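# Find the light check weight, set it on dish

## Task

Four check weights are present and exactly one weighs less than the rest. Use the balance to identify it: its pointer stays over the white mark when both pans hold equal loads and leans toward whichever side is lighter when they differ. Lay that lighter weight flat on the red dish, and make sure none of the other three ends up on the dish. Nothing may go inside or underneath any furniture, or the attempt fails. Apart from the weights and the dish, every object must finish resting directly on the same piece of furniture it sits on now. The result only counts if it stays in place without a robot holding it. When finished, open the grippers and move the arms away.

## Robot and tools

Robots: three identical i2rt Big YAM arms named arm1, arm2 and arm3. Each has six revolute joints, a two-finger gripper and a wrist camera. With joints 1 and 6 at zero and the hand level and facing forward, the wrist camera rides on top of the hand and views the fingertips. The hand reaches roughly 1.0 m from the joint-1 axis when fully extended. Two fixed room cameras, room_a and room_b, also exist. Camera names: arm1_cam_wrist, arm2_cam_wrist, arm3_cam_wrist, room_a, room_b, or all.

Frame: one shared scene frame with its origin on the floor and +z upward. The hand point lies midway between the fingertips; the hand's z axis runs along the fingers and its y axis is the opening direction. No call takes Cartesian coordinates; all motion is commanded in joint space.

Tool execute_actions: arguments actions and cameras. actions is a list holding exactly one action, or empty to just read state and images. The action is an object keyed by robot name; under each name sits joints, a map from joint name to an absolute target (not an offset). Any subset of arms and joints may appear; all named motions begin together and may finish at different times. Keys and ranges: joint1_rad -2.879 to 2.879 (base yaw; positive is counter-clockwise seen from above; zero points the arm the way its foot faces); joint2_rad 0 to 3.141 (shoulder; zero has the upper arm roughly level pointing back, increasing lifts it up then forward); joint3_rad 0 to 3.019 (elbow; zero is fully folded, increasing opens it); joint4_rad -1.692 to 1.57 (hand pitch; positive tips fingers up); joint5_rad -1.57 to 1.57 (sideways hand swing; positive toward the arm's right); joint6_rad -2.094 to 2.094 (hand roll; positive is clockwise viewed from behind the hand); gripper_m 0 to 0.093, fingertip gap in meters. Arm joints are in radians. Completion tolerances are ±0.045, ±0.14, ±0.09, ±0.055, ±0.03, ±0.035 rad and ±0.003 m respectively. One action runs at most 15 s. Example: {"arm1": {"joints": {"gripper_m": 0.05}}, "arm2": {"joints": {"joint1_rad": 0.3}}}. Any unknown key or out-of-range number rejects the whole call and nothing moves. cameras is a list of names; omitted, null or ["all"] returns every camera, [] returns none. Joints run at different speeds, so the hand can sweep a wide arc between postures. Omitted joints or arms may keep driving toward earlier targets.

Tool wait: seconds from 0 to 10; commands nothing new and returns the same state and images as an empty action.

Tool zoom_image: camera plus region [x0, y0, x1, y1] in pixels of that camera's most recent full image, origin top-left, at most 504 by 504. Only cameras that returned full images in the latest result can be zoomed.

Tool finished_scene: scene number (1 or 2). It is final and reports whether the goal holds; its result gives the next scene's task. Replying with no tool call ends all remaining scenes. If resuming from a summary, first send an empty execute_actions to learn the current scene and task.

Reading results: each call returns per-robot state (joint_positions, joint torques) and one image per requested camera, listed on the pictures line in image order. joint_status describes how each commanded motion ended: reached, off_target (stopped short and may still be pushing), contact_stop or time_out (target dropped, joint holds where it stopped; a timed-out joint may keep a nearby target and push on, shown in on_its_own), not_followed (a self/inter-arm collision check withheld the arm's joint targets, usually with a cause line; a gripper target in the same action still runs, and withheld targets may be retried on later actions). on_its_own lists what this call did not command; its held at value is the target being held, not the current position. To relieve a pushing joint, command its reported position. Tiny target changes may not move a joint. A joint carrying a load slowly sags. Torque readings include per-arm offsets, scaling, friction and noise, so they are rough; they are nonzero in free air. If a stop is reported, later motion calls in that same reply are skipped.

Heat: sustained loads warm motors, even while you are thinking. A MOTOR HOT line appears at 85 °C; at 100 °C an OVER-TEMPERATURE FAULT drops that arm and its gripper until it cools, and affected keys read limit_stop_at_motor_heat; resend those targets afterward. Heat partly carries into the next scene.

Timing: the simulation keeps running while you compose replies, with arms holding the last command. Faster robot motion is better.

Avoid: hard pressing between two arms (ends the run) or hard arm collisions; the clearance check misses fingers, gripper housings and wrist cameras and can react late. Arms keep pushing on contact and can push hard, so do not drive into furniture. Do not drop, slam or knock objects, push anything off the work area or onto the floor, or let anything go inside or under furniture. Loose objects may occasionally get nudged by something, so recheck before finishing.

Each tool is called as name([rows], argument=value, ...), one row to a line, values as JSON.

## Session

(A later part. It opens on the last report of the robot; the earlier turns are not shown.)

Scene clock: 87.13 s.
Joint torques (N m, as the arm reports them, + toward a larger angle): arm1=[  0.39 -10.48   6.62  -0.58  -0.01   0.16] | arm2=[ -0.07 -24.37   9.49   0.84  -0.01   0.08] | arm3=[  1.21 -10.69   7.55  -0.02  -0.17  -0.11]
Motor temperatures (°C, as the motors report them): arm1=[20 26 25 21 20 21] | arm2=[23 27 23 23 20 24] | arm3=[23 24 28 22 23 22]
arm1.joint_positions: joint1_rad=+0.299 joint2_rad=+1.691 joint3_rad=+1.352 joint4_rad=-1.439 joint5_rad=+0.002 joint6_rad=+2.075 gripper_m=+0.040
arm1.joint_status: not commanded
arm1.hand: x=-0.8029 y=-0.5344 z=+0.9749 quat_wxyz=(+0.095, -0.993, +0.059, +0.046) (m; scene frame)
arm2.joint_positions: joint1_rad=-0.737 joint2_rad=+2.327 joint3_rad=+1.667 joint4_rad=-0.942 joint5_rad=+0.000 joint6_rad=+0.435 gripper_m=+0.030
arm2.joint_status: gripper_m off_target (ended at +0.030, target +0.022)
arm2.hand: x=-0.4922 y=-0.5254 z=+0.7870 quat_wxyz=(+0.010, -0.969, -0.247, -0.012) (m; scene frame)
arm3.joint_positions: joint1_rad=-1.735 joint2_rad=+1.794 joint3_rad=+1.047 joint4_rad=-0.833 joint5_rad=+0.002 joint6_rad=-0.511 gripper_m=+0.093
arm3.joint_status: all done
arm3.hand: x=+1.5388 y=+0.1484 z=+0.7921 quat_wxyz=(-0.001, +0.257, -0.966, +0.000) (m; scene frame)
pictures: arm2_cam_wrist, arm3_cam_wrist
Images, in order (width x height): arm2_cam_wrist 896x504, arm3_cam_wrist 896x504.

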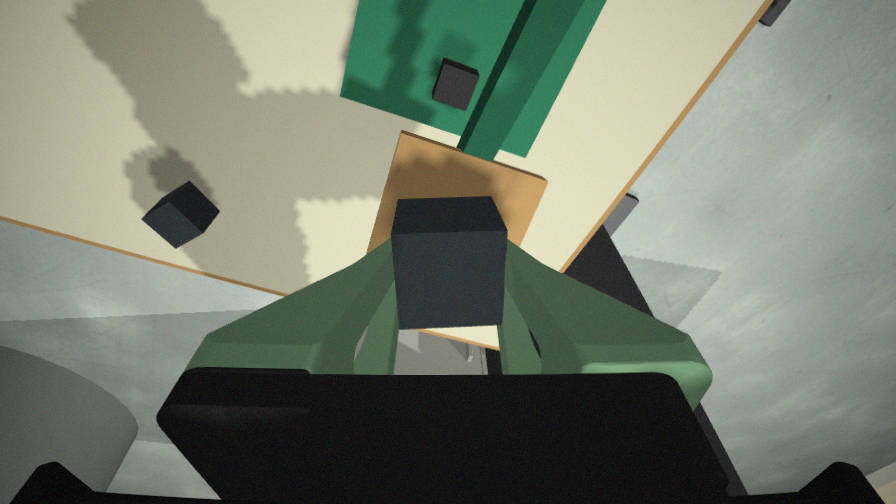

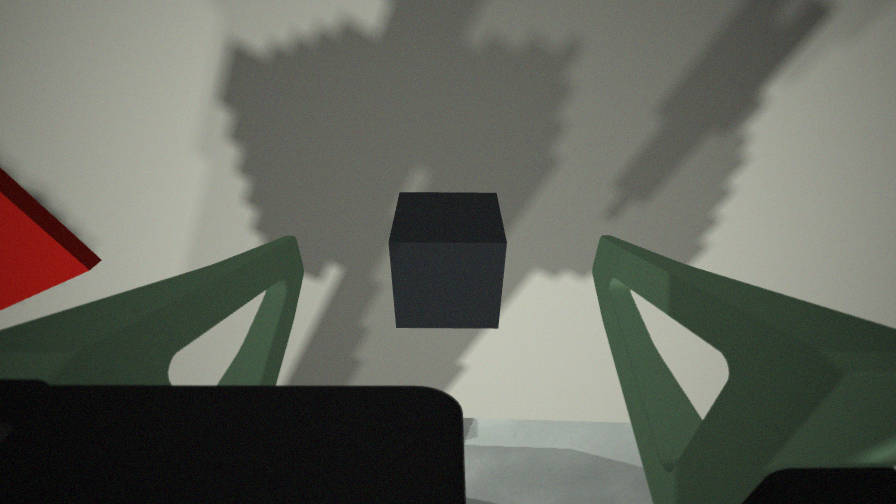

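execute_actions(actions=[], cameras=["room_a","room_b"])

zoom_image(camera="room_b", region=[360, 130, 720, 350])

zoom_image(camera="room_a", region=[330, 180, 600, 320])

Scene clock: 92.13 s.
Joint torques (N m, as the arm reports them, + toward a larger angle): arm1=[  0.37 -10.44   6.62  -0.58  -0.01   0.16] | arm2=[ -0.36 -24.43   9.47   0.89  -0.01   0.07] | arm3=[  1.13 -10.85   7.55  -0.07  -0.17  -0.11]
Motor temperatures (°C, as the motors report them): arm1=[20 26 25 21 20 21] | arm2=[23 28 23 23 20 24] | arm3=[23 24 28 22 23 22]
arm1.joint_positions: joint1_rad=+0.299 joint2_rad=+1.691 joint3_rad=+1.352 joint4_rad=-1.439 joint5_rad=+0.002 joint6_rad=+2.075 gripper_m=+0.040
arm1.joint_status: not commanded
arm1.hand: x=-0.8029 y=-0.5344 z=+0.9749 quat_wxyz=(+0.095, -0.993, +0.059, +0.046) (m; scene frame)
arm2.joint_positions: joint1_rad=-0.737 joint2_rad=+2.327 joint3_rad=+1.667 joint4_rad=-0.942 joint5_rad=+0.000 joint6_rad=+0.435 gripper_m=+0.030
arm2.joint_status: gripper_m off_target (ended at +0.030, target +0.022)
arm2.hand: x=-0.4922 y=-0.5254 z=+0.7870 quat_wxyz=(+0.010, -0.969, -0.247, -0.012) (m; scene frame)
arm3.joint_positions: joint1_rad=-1.735 joint2_rad=+1.794 joint3_rad=+1.047 joint4_rad=-0.833 joint5_rad=+0.002 joint6_rad=-0.511 gripper_m=+0.093
arm3.joint_status: all done
arm3.hand: x=+1.5388 y=+0.1484 z=+0.7921 quat_wxyz=(-0.001, +0.257, -0.966, +0.000) (m; scene frame)
pictures: room_a, room_b
Images, in order (width x height): room_a 896x504, room_b 896x504.

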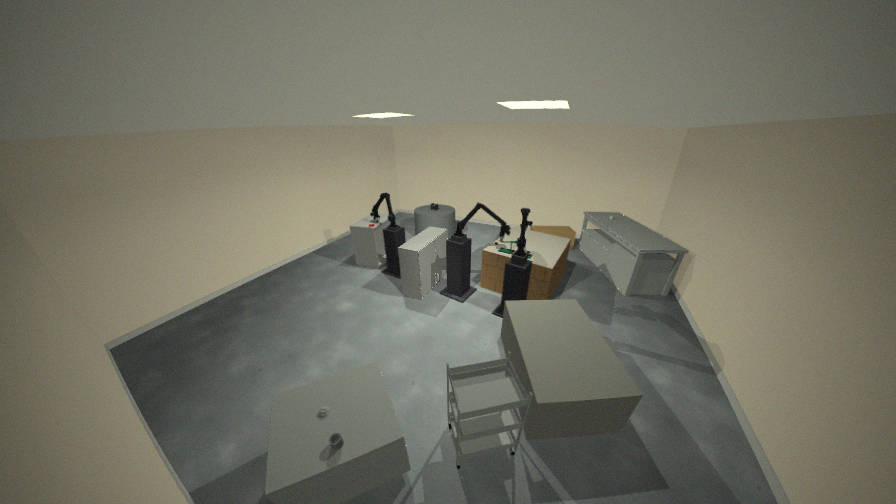

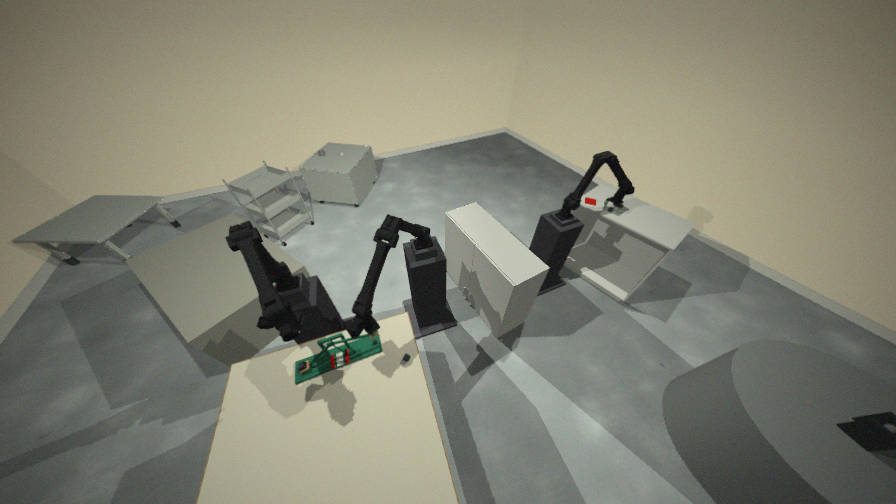

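Region (360, 130, 720, 350) of room_b's 896x504 image, scaled by 1.400, with more detail than that image has.

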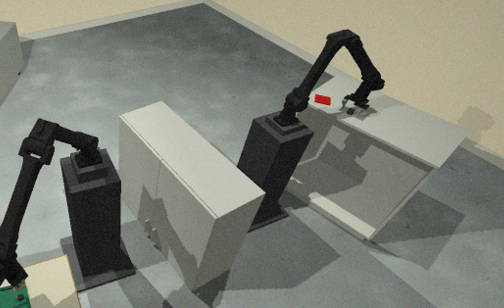

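Region (330, 180, 600, 320) of room_a's 896x504 image, scaled by 1.867, with more detail than that image has; it fills the top 261 rows of this view, and the rest is white.

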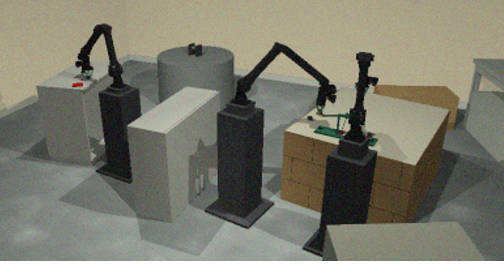

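execute_actions([
  {"arm2":{"joints":{"joint1_rad":1.98,"joint2_rad":2.27,"joint4_rad":-0.70,"joint5_rad":0.088}},"arm3":{"joints":{"joint1_rad":0.78,"joint2_rad":1.74,"joint3_rad":1.63,"joint6_rad":1.26}}},
], cameras=["arm2_cam_wrist","arm3_cam_wrist","room_b"])

Scene clock: 104.97 s.
Joint torques (N m, as the arm reports them, + toward a larger angle): arm1=[  0.41 -10.49   6.62  -0.58  -0.01   0.16] | arm2=[  0.83 -25.83   9.63   0.85   0.14   0.08] | arm3=[ -0.51 -15.65   9.86   1.04   0.08   0.04]
Motor temperatures (°C, as the motors report them): arm1=[20 26 26 21 20 21] | arm2=[23 28 23 23 20 24] | arm3=[23 25 29 22 23 22]
arm1.joint_positions: joint1_rad=+0.299 joint2_rad=+1.691 joint3_rad=+1.352 joint4_rad=-1.439 joint5_rad=+0.002 joint6_rad=+2.075 gripper_m=+0.040
arm1.joint_status: not commanded
arm1.hand: x=-0.8029 y=-0.5344 z=+0.9749 quat_wxyz=(+0.095, -0.993, +0.059, +0.046) (m; scene frame)
arm2.joint_positions: joint1_rad=+1.974 joint2_rad=+2.294 joint3_rad=+1.673 joint4_rad=-0.699 joint5_rad=+0.086 joint6_rad=+0.435 gripper_m=+0.030
arm2.joint_status: all done
arm2.hand: x=+0.4965 y=+0.2985 z=+0.8171 quat_wxyz=(-0.131, +0.028, -0.991, -0.019) (m; scene frame)
arm3.joint_positions: joint1_rad=+0.787 joint2_rad=+1.754 joint3_rad=+1.617 joint4_rad=-0.835 joint5_rad=-0.001 joint6_rad=+1.249 gripper_m=+0.093
arm3.joint_status: all done
arm3.hand: x=+0.5339 y=+0.5315 z=+1.0376 quat_wxyz=(+0.088, +0.573, -0.766, -0.277) (m; scene frame)
pictures: arm2_cam_wrist, arm3_cam_wrist, room_b
Images, in order (width x height): arm2_cam_wrist 896x504, arm3_cam_wrist 896x504, room_b 896x504.

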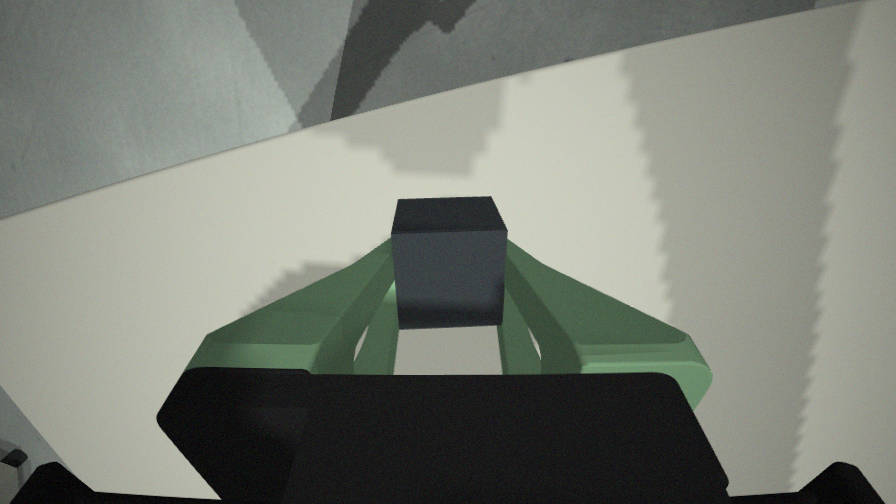

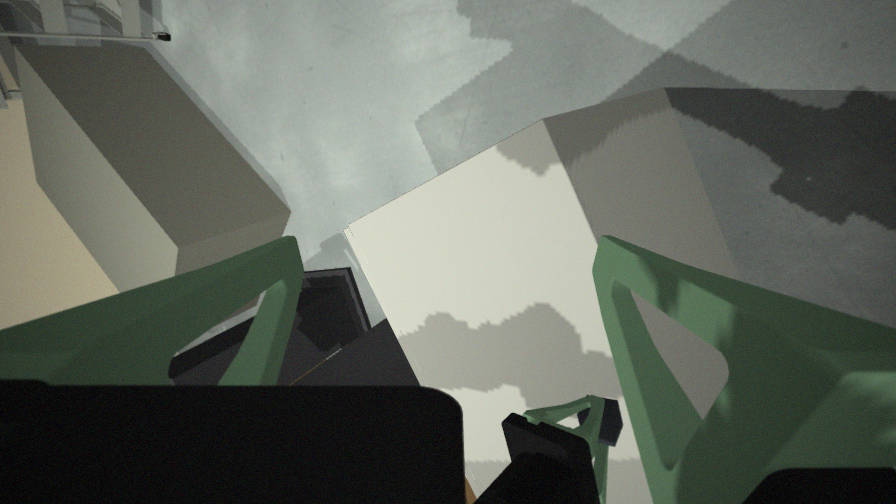

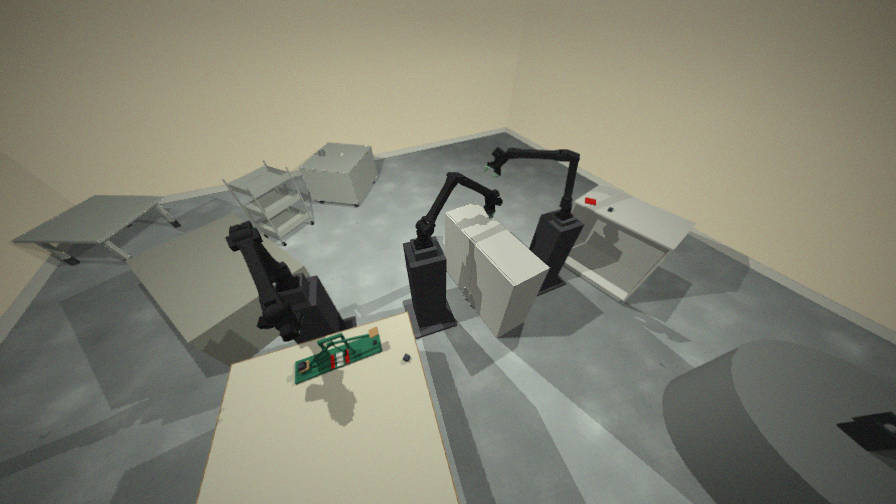

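execute_actions([
  {"arm2":{"joints":{"joint3_rad":1.58,"joint4_rad":-0.668}},"arm3":{"joints":{"joint2_rad":2.02,"joint3_rad":1.735,"joint4_rad":-1.12}}},
], cameras=["arm2_cam_wrist","arm3_cam_wrist"])

Scene clock: 108.30 s.
Joint torques (N m, as the arm reports them, + toward a larger angle): arm1=[  0.36 -10.46   6.62  -0.57  -0.01   0.16] | arm2=[  0.48 -24.59   9.07   1.18   0.12   0.08] | arm3=[ -0.27 -17.88   9.37   0.05   0.11   0.07]
Motor temperatures (°C, as the motors report them): arm1=[20 26 26 21 20 21] | arm2=[23 28 23 23 20 24] | arm3=[23 25 29 22 23 22]
arm1.joint_positions: joint1_rad=+0.299 joint2_rad=+1.691 joint3_rad=+1.352 joint4_rad=-1.439 joint5_rad=+0.002 joint6_rad=+2.075 gripper_m=+0.040
arm1.joint_status: not commanded
arm1.hand: x=-0.8029 y=-0.5344 z=+0.9749 quat_wxyz=(+0.095, -0.993, +0.059, +0.046) (m; scene frame)
arm2.joint_positions: joint1_rad=+1.974 joint2_rad=+2.288 joint3_rad=+1.564 joint4_rad=-0.680 joint5_rad=+0.086 joint6_rad=+0.435 gripper_m=+0.030
arm2.joint_status: all done
arm2.hand: x=+0.4557 y=+0.2760 z=+0.7835 quat_wxyz=(-0.093, +0.030, -0.995, +0.001) (m; scene frame)
arm3.joint_positions: joint1_rad=+0.787 joint2_rad=+2.026 joint3_rad=+1.716 joint4_rad=-1.105 joint5_rad=-0.001 joint6_rad=+1.250 gripper_m=+0.093
arm3.joint_status: all done
arm3.hand: x=+0.5545 y=+0.5184 z=+0.8845 quat_wxyz=(+0.020, +0.597, -0.799, -0.072) (m; scene frame)
pictures: arm2_cam_wrist, arm3_cam_wrist
Images, in order (width x height): arm2_cam_wrist 896x504, arm3_cam_wrist 896x504.

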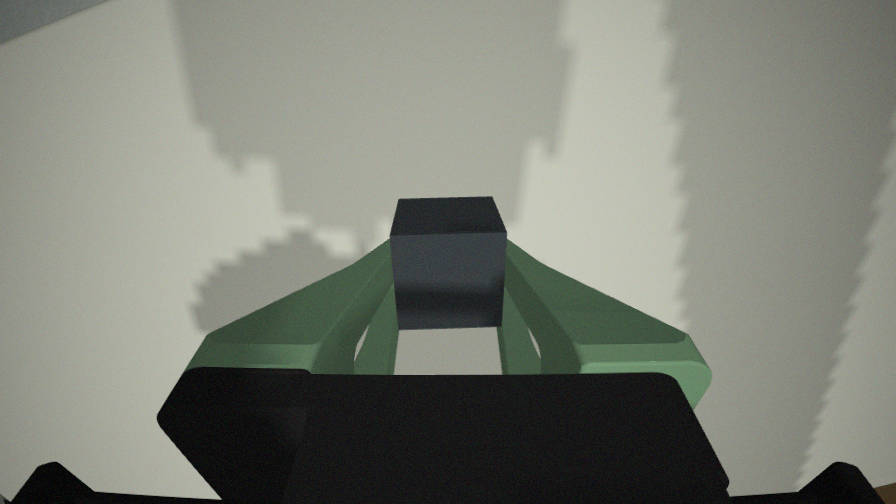

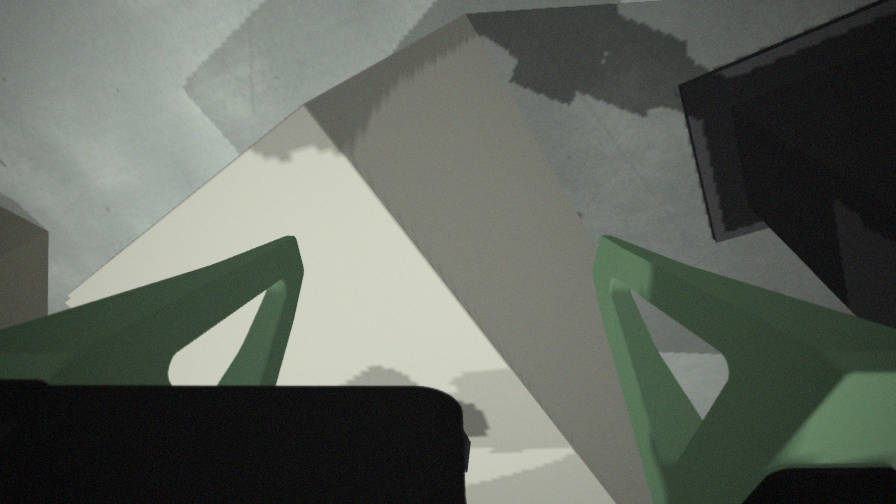

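execute_actions([
  {"arm2":{"joints":{"gripper_m":0.093}},"arm3":{"joints":{"joint2_rad":2.195,"joint3_rad":1.78,"joint4_rad":-1.14,"joint6_rad":1.30}}},
], cameras=["arm2_cam_wrist","arm3_cam_wrist"])

Scene clock: 113.60 s.
Joint torques (N m, as the arm reports them, + toward a larger angle): arm1=[  0.39 -10.47   6.64  -0.57  -0.01   0.16] | arm2=[  0.4  -23.89   9.29   1.22   0.13   0.08] | arm3=[ -0.48 -17.83   8.79  -0.3    0.1    0.08]
Motor temperatures (°C, as the motors report them): arm1=[20 26 26 21 20 21] | arm2=[23 28 23 23 20 24] | arm3=[23 25 29 22 23 22]
arm1.joint_positions: joint1_rad=+0.299 joint2_rad=+1.691 joint3_rad=+1.352 joint4_rad=-1.439 joint5_rad=+0.002 joint6_rad=+2.075 gripper_m=+0.040
arm1.joint_status: not commanded
arm1.hand: x=-0.8029 y=-0.5344 z=+0.9749 quat_wxyz=(+0.095, -0.993, +0.059, +0.046) (m; scene frame)
arm2.joint_positions: joint1_rad=+1.974 joint2_rad=+2.288 joint3_rad=+1.564 joint4_rad=-0.680 joint5_rad=+0.086 joint6_rad=+0.435 gripper_m=+0.093
arm2.joint_status: all done
arm2.hand: x=+0.4557 y=+0.2760 z=+0.7835 quat_wxyz=(-0.093, +0.030, -0.995, +0.001) (m; scene frame)
arm3.joint_positions: joint1_rad=+0.787 joint2_rad=+2.183 joint3_rad=+1.762 joint4_rad=-1.124 joint5_rad=-0.001 joint6_rad=+1.289 gripper_m=+0.093
arm3.joint_status: all done
arm3.hand: x=+0.5566 y=+0.5177 z=+0.8021 quat_wxyz=(+0.000, +0.582, -0.813, -0.010) (m; scene frame)
pictures: arm2_cam_wrist, arm3_cam_wrist
Images, in order (width x height): arm2_cam_wrist 896x504, arm3_cam_wrist 896x504.

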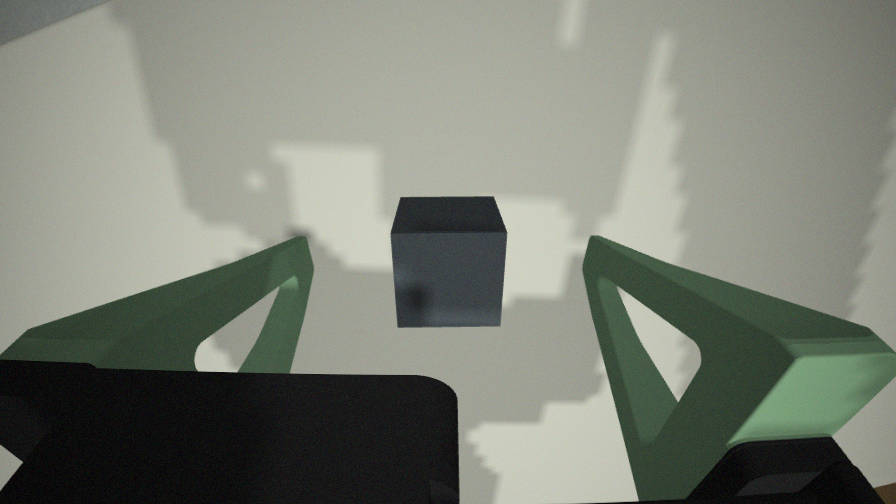

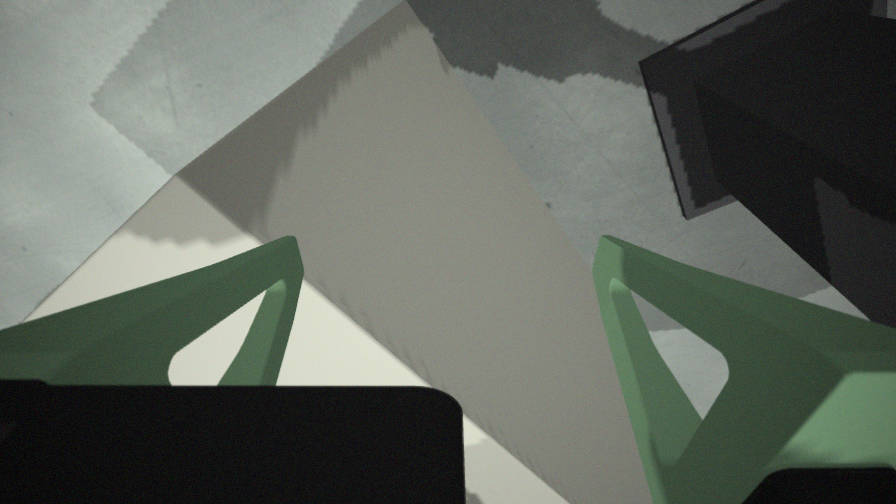

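execute_actions([
  {"arm2":{"joints":{"joint1_rad":1.45,"joint2_rad":2.14}},"arm3":{"joints":{"joint1_rad":1.195,"joint2_rad":2.21}}},
], cameras=["arm3_cam_wrist","room_b"])

Scene clock: 117.03 s.
Joint torques (N m, as the arm reports them, + toward a larger angle): arm1=[  0.38 -10.47   6.62  -0.57  -0.01   0.16] | arm2=[ -0.3  -21.86  10.08   1.23   0.     0.06] | arm3=[  1.06 -16.87   8.85  -0.28   0.15   0.08]
Motor temperatures (°C, as the motors report them): arm1=[20 26 26 21 20 21] | arm2=[23 28 23 23 20 24] | arm3=[23 25 29 22 23 22]
arm1.joint_positions: joint1_rad=+0.299 joint2_rad=+1.691 joint3_rad=+1.352 joint4_rad=-1.439 joint5_rad=+0.002 joint6_rad=+2.075 gripper_m=+0.040
arm1.joint_status: not commanded
arm1.hand: x=-0.8029 y=-0.5344 z=+0.9749 quat_wxyz=(+0.095, -0.993, +0.059, +0.046) (m; scene frame)
arm2.joint_positions: joint1_rad=+1.453 joint2_rad=+2.138 joint3_rad=+1.567 joint4_rad=-0.673 joint5_rad=+0.090 joint6_rad=+0.436 gripper_m=+0.093
arm2.joint_status: all done
arm2.hand: x=+0.5623 y=-0.0513 z=+0.8820 quat_wxyz=(-0.168, -0.229, -0.959, +0.010) (m; scene frame)
arm3.joint_positions: joint1_rad=+1.189 joint2_rad=+2.183 joint3_rad=+1.762 joint4_rad=-1.124 joint5_rad=-0.001 joint6_rad=+1.290 gripper_m=+0.093
arm3.joint_status: all done
arm3.hand: x=+0.4532 y=+0.2795 z=+0.8006 quat_wxyz=(+0.003, +0.732, -0.681, -0.007) (m; scene frame)
pictures: arm3_cam_wrist, room_b
Images, in order (width x height): arm3_cam_wrist 896x504, room_b 896x504.

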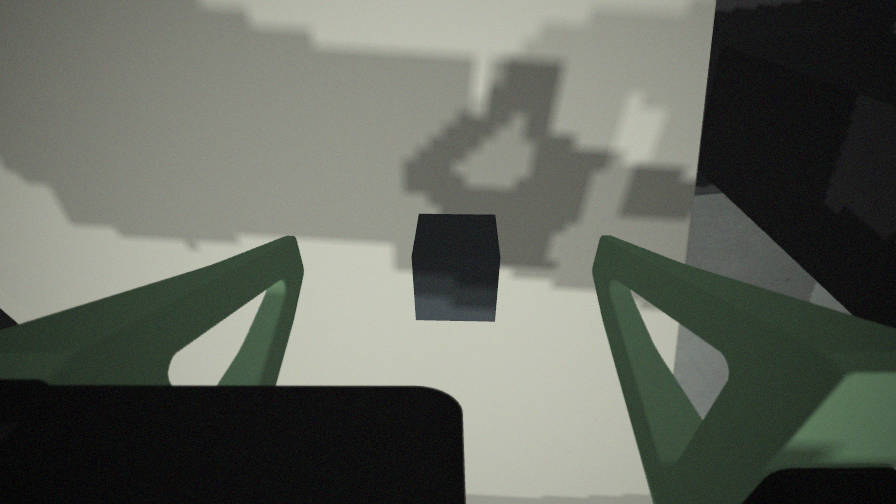

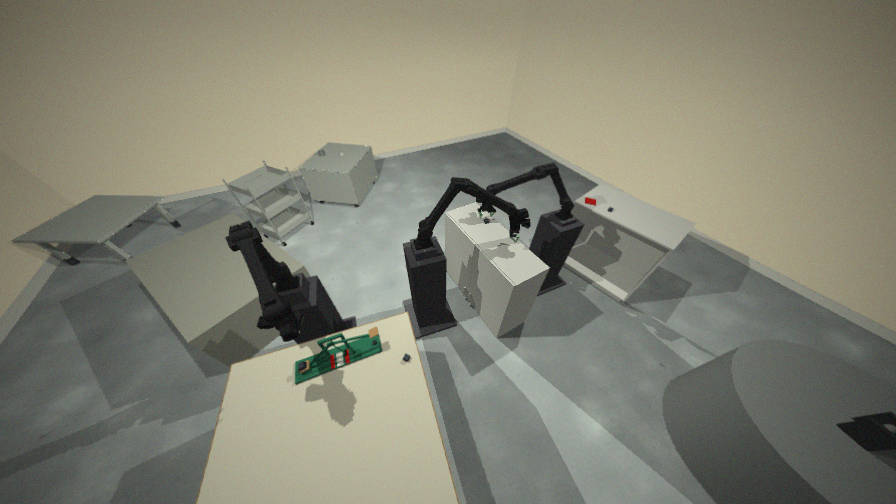

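zoom_image(camera="arm3_cam_wrist", region=[380, 190, 540, 350])

Region (380, 190, 540, 350) of arm3_cam_wrist's 896x504 image, scaled by 3.150, with more detail than that image has.

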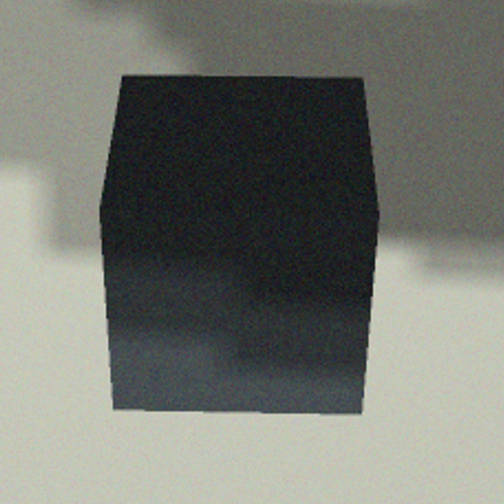

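execute_actions([
  {"arm3":{"joints":{"joint1_rad":1.222,"joint2_rad":2.19,"joint3_rad":1.715,"joint4_rad":-1.07,"gripper_m":0.062}}},
], cameras=["arm3_cam_wrist"])

Scene clock: 119.73 s.
Joint torques (N m, as the arm reports them, + toward a larger angle): arm1=[  0.39 -10.45   6.61  -0.57  -0.01   0.16] | arm2=[ -0.22 -21.97  10.13   1.18   0.     0.07] | arm3=[  0.42 -18.15   7.41   1.12   0.16   0.08]
Motor temperatures (°C, as the motors report them): arm1=[20 26 26 21 20 21] | arm2=[23 28 23 23 20 24] | arm3=[23 25 29 22 23 22]
arm1.joint_positions: joint1_rad=+0.299 joint2_rad=+1.691 joint3_rad=+1.352 joint4_rad=-1.439 joint5_rad=+0.002 joint6_rad=+2.075 gripper_m=+0.040
arm1.joint_status: not commanded
arm1.hand: x=-0.8029 y=-0.5344 z=+0.9749 quat_wxyz=(+0.095, -0.993, +0.059, +0.046) (m; scene frame)
arm2.joint_positions: joint1_rad=+1.453 joint2_rad=+2.138 joint3_rad=+1.567 joint4_rad=-0.673 joint5_rad=+0.090 joint6_rad=+0.436 gripper_m=+0.093
arm2.joint_status: not commanded
arm2.hand: x=+0.5623 y=-0.0513 z=+0.8820 quat_wxyz=(-0.168, -0.229, -0.959, +0.010) (m; scene frame)
arm3.joint_positions: joint1_rad=+1.222 joint2_rad=+2.183 joint3_rad=+1.712 joint4_rad=-1.087 joint5_rad=-0.001 joint6_rad=+1.290 gripper_m=+0.062
arm3.joint_status: all done
arm3.hand: x=+0.4607 y=+0.2566 z=+0.7834 quat_wxyz=(+0.000, +0.744, -0.669, -0.001) (m; scene frame)
pictures: arm3_cam_wrist
Images, in order (width x height): arm3_cam_wrist 896x504.

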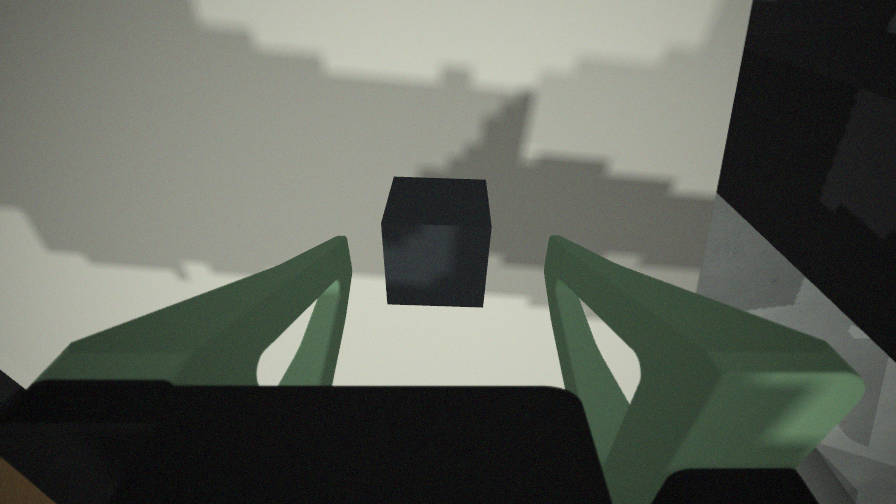

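execute_actions([
  {"arm3":{"joints":{"gripper_m":0.022}}},
], cameras=["arm3_cam_wrist","room_b"])

Scene clock: 120.50 s.
Joint torques (N m, as the arm reports them, + toward a larger angle): arm1=[  0.35 -10.49   6.63  -0.57  -0.01   0.16] | arm2=[ -0.19 -22.08  10.14   1.2    0.01   0.07] | arm3=[  0.33 -18.07   7.46   1.09   0.15   0.08]
Motor temperatures (°C, as the motors report them): arm1=[20 26 26 21 20 21] | arm2=[23 28 23 23 20 24] | arm3=[23 25 29 22 23 22]
arm1.joint_positions: joint1_rad=+0.299 joint2_rad=+1.691 joint3_rad=+1.352 joint4_rad=-1.439 joint5_rad=+0.002 joint6_rad=+2.075 gripper_m=+0.040
arm1.joint_status: not commanded
arm1.hand: x=-0.8029 y=-0.5344 z=+0.9749 quat_wxyz=(+0.095, -0.993, +0.059, +0.046) (m; scene frame)
arm2.joint_positions: joint1_rad=+1.453 joint2_rad=+2.138 joint3_rad=+1.567 joint4_rad=-0.673 joint5_rad=+0.090 joint6_rad=+0.436 gripper_m=+0.093
arm2.joint_status: not commanded
arm2.hand: x=+0.5623 y=-0.0513 z=+0.8820 quat_wxyz=(-0.168, -0.229, -0.959, +0.010) (m; scene frame)
arm3.joint_positions: joint1_rad=+1.222 joint2_rad=+2.183 joint3_rad=+1.712 joint4_rad=-1.086 joint5_rad=-0.001 joint6_rad=+1.290 gripper_m=+0.030
arm3.joint_status: gripper_m off_target (ended at +0.030, target +0.022)
arm3.hand: x=+0.4603 y=+0.2567 z=+0.7834 quat_wxyz=(+0.000, +0.743, -0.669, -0.002) (m; scene frame)
pictures: arm3_cam_wrist, room_b
Images, in order (width x height): arm3_cam_wrist 896x504, room_b 896x504.

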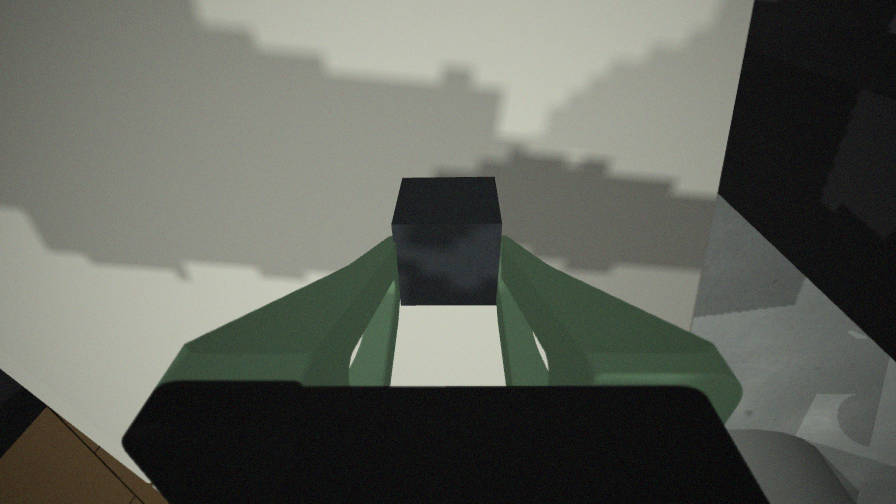

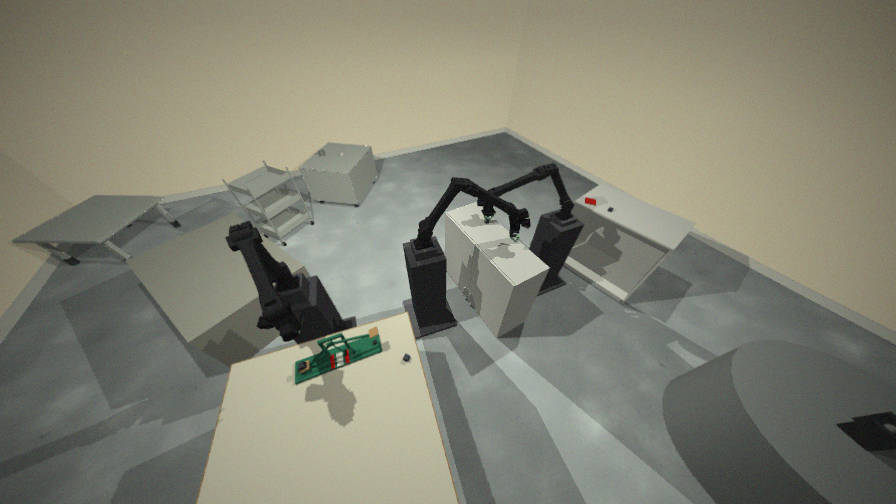

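execute_actions([
  {"arm3":{"joints":{"joint1_rad":-1.327,"joint2_rad":1.672,"joint3_rad":1.01,"joint4_rad":-0.81}},"arm2":{"joints":{"joint1_rad":0.7,"joint2_rad":1.8,"joint4_rad":-1.0,"joint5_rad":0.0}}},
], cameras=["arm3_cam_wrist","room_b"])

Scene clock: 125.83 s.
Joint torques (N m, as the arm reports them, + toward a larger angle): arm1=[  0.37 -10.48   6.63  -0.57  -0.01   0.16] | arm2=[ -0.26 -19.6   11.26   0.73  -0.07   0.05] | arm3=[ 0.97 -9.66  7.    0.92  0.04  0.06]
Motor temperatures (°C, as the motors report them): arm1=[20 26 26 21 20 21] | arm2=[23 28 24 23 20 24] | arm3=[23 25 29 22 23 22]
arm1.joint_positions: joint1_rad=+0.299 joint2_rad=+1.691 joint3_rad=+1.352 joint4_rad=-1.439 joint5_rad=+0.002 joint6_rad=+2.075 gripper_m=+0.040
arm1.joint_status: not commanded
arm1.hand: x=-0.8029 y=-0.5344 z=+0.9749 quat_wxyz=(+0.095, -0.993, +0.059, +0.046) (m; scene frame)
arm2.joint_positions: joint1_rad=+0.703 joint2_rad=+1.806 joint3_rad=+1.570 joint4_rad=-0.990 joint5_rad=+0.002 joint6_rad=+0.437 gripper_m=+0.093
arm2.joint_status: all done
arm2.hand: x=+0.3331 y=-0.4615 z=+1.0693 quat_wxyz=(-0.169, -0.558, -0.812, +0.029) (m; scene frame)
arm3.joint_positions: joint1_rad=-1.332 joint2_rad=+1.662 joint3_rad=+1.006 joint4_rad=-0.817 joint5_rad=+0.001 joint6_rad=+1.290 gripper_m=+0.030
arm3.joint_status: all done
arm3.hand: x=+1.5019 y=+0.3248 z=+0.8365 quat_wxyz=(-0.037, -0.424, -0.904, -0.039) (m; scene frame)
pictures: arm3_cam_wrist, room_b
Images, in order (width x height): arm3_cam_wrist 896x504, room_b 896x504.

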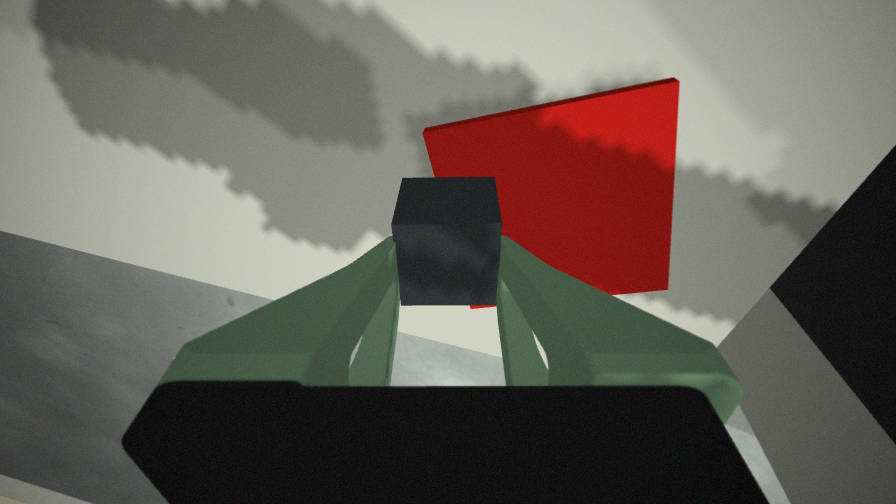

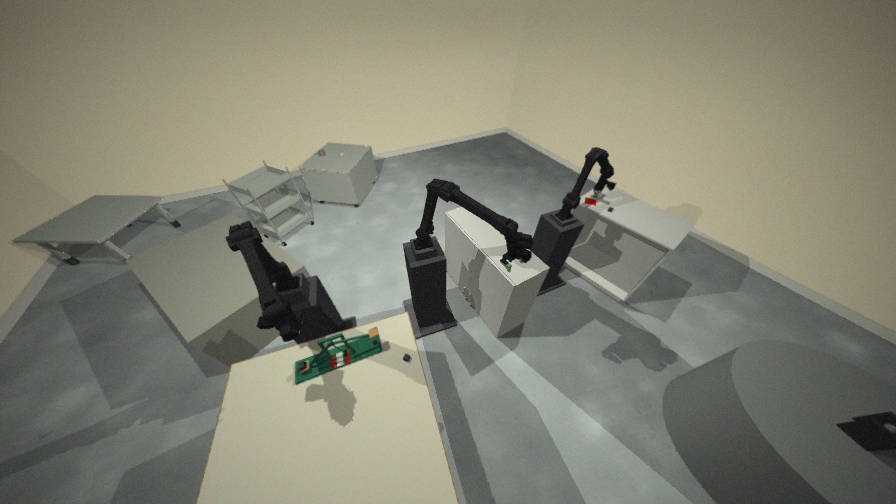

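execute_actions([
  {"arm3":{"joints":{"joint3_rad":0.906}}},
], cameras=["arm3_cam_wrist"])

Scene clock: 128.03 s.
Joint torques (N m, as the arm reports them, + toward a larger angle): arm1=[  0.35 -10.45   6.63  -0.57  -0.01   0.16] | arm2=[ -0.17 -19.38  11.35   0.68  -0.09   0.04] | arm3=[ 1.06 -8.62  5.83  0.7   0.04  0.07]
Motor temperatures (°C, as the motors report them): arm1=[20 26 26 21 20 21] | arm2=[23 28 24 23 20 24] | arm3=[23 25 29 22 23 22]
arm1.joint_positions: joint1_rad=+0.299 joint2_rad=+1.691 joint3_rad=+1.352 joint4_rad=-1.439 joint5_rad=+0.002 joint6_rad=+2.075 gripper_m=+0.040
arm1.joint_status: not commanded
arm1.hand: x=-0.8029 y=-0.5344 z=+0.9749 quat_wxyz=(+0.095, -0.993, +0.059, +0.046) (m; scene frame)
arm2.joint_positions: joint1_rad=+0.703 joint2_rad=+1.806 joint3_rad=+1.570 joint4_rad=-0.990 joint5_rad=+0.002 joint6_rad=+0.437 gripper_m=+0.093
arm2.joint_status: not commanded
arm2.hand: x=+0.3331 y=-0.4615 z=+1.0693 quat_wxyz=(-0.169, -0.558, -0.812, +0.029) (m; scene frame)
arm3.joint_positions: joint1_rad=-1.332 joint2_rad=+1.660 joint3_rad=+0.910 joint4_rad=-0.817 joint5_rad=+0.001 joint6_rad=+1.291 gripper_m=+0.030
arm3.joint_status: all done
arm3.hand: x=+1.4591 y=+0.3060 z=+0.8076 quat_wxyz=(-0.006, -0.425, -0.905, -0.004) (m; scene frame)
pictures: arm3_cam_wrist
Images, in order (width x height): arm3_cam_wrist 896x504.

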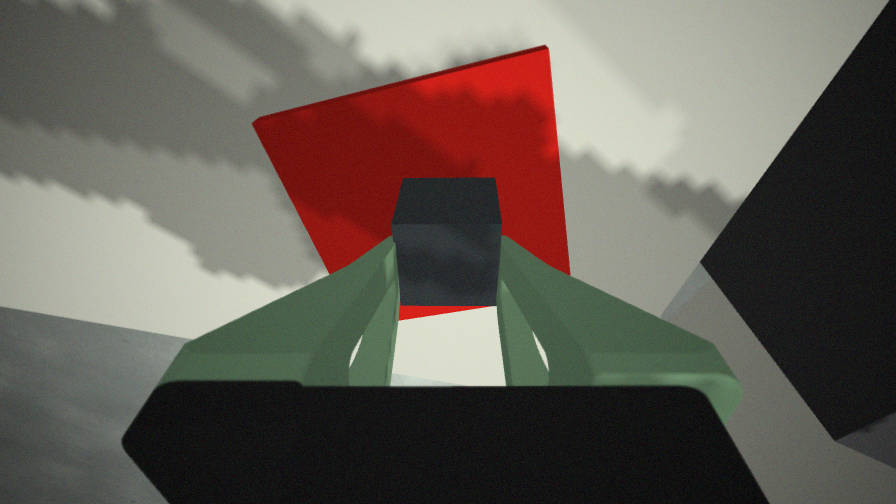

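execute_actions([
  {"arm3":{"joints":{"gripper_m":0.085,"joint2_rad":1.36}}},
])

Scene clock: 129.57 s.
Joint torques (N m, as the arm reports them, + toward a larger angle): arm1=[  0.37 -10.51   6.62  -0.58  -0.01   0.16] | arm2=[ -0.26 -19.38  11.34   0.64  -0.08   0.05] | arm3=[ 1.   -5.23  8.53  1.29  0.04  0.04]
Motor temperatures (°C, as the motors report them): arm1=[20 26 26 21 20 21] | arm2=[23 28 24 23 20 24] | arm3=[23 25 29 22 23 22]
arm1.joint_positions: joint1_rad=+0.299 joint2_rad=+1.691 joint3_rad=+1.352 joint4_rad=-1.439 joint5_rad=+0.002 joint6_rad=+2.075 gripper_m=+0.040
arm1.joint_status: not commanded
arm1.hand: x=-0.8029 y=-0.5344 z=+0.9749 quat_wxyz=(+0.095, -0.993, +0.059, +0.046) (m; scene frame)
arm2.joint_positions: joint1_rad=+0.703 joint2_rad=+1.806 joint3_rad=+1.570 joint4_rad=-0.990 joint5_rad=+0.002 joint6_rad=+0.437 gripper_m=+0.093
arm2.joint_status: not commanded
arm2.hand: x=+0.3331 y=-0.4615 z=+1.0693 quat_wxyz=(-0.169, -0.558, -0.812, +0.029) (m; scene frame)
arm3.joint_positions: joint1_rad=-1.332 joint2_rad=+1.338 joint3_rad=+0.899 joint4_rad=-0.817 joint5_rad=+0.001 joint6_rad=+1.291 gripper_m=+0.085
arm3.joint_status: all done
arm3.hand: x=+1.4748 y=+0.3133 z=+0.9306 quat_wxyz=(-0.108, -0.420, -0.893, -0.120) (m; scene frame)
pictures: arm1_cam_wrist, arm2_cam_wrist, arm3_cam_wrist, room_a, room_b
Images, in order (width x height): arm1_cam_wrist 896x504, arm2_cam_wrist 896x504, arm3_cam_wrist 896x504, room_a 896x504, room_b 896x504.

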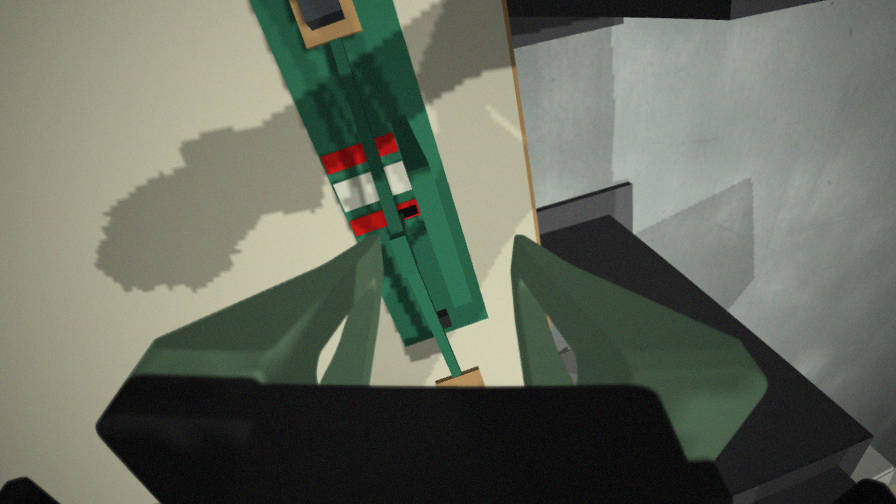

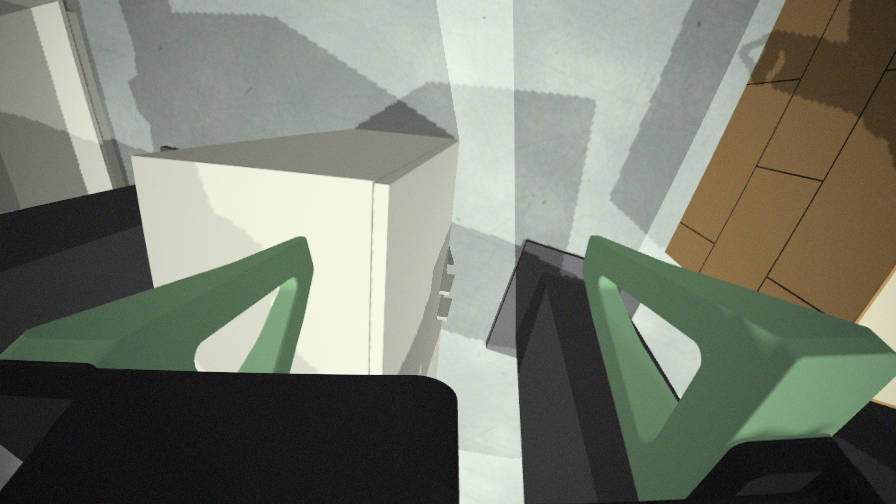

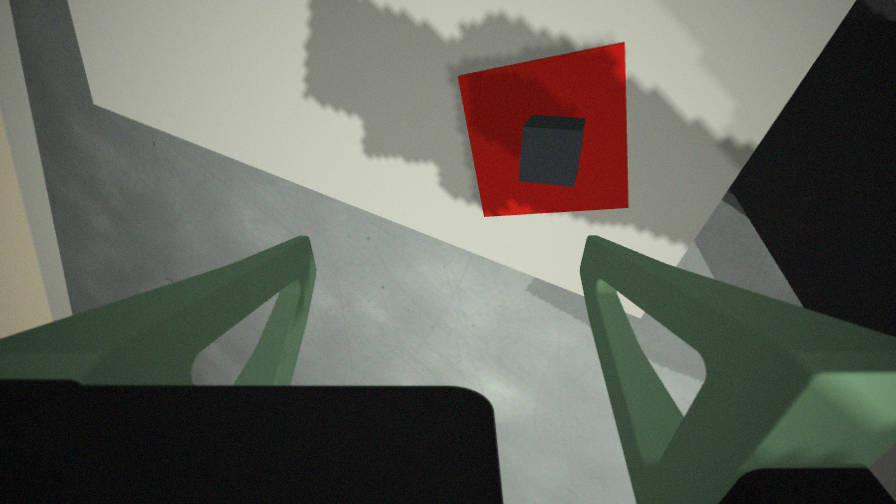

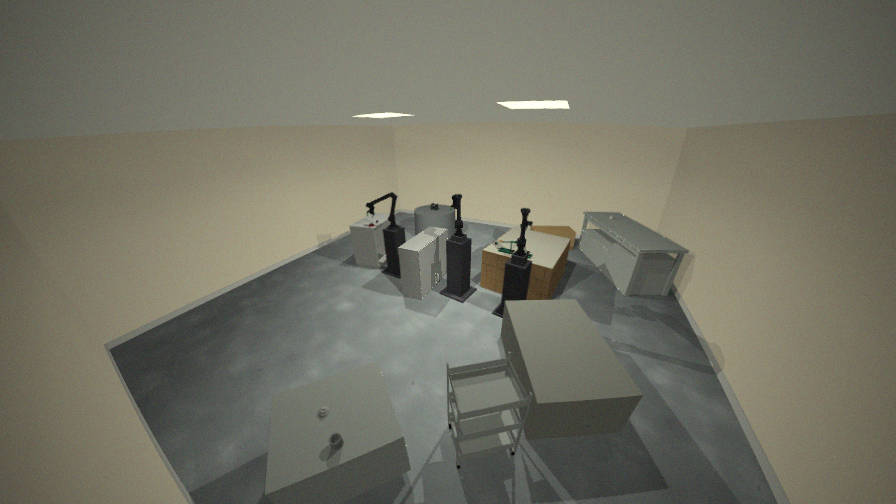

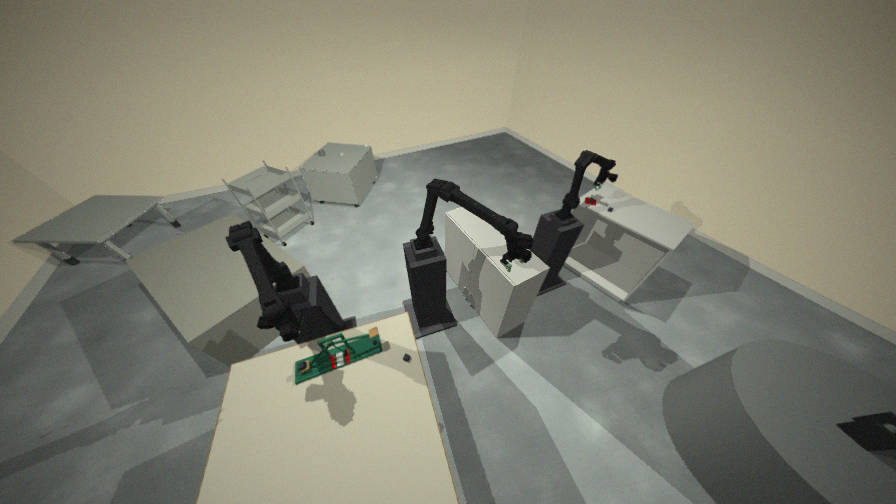

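The light cube sits flat on the dish and all arms are clear.

finished_scene(scene=2)

The scene is finished: the task was done.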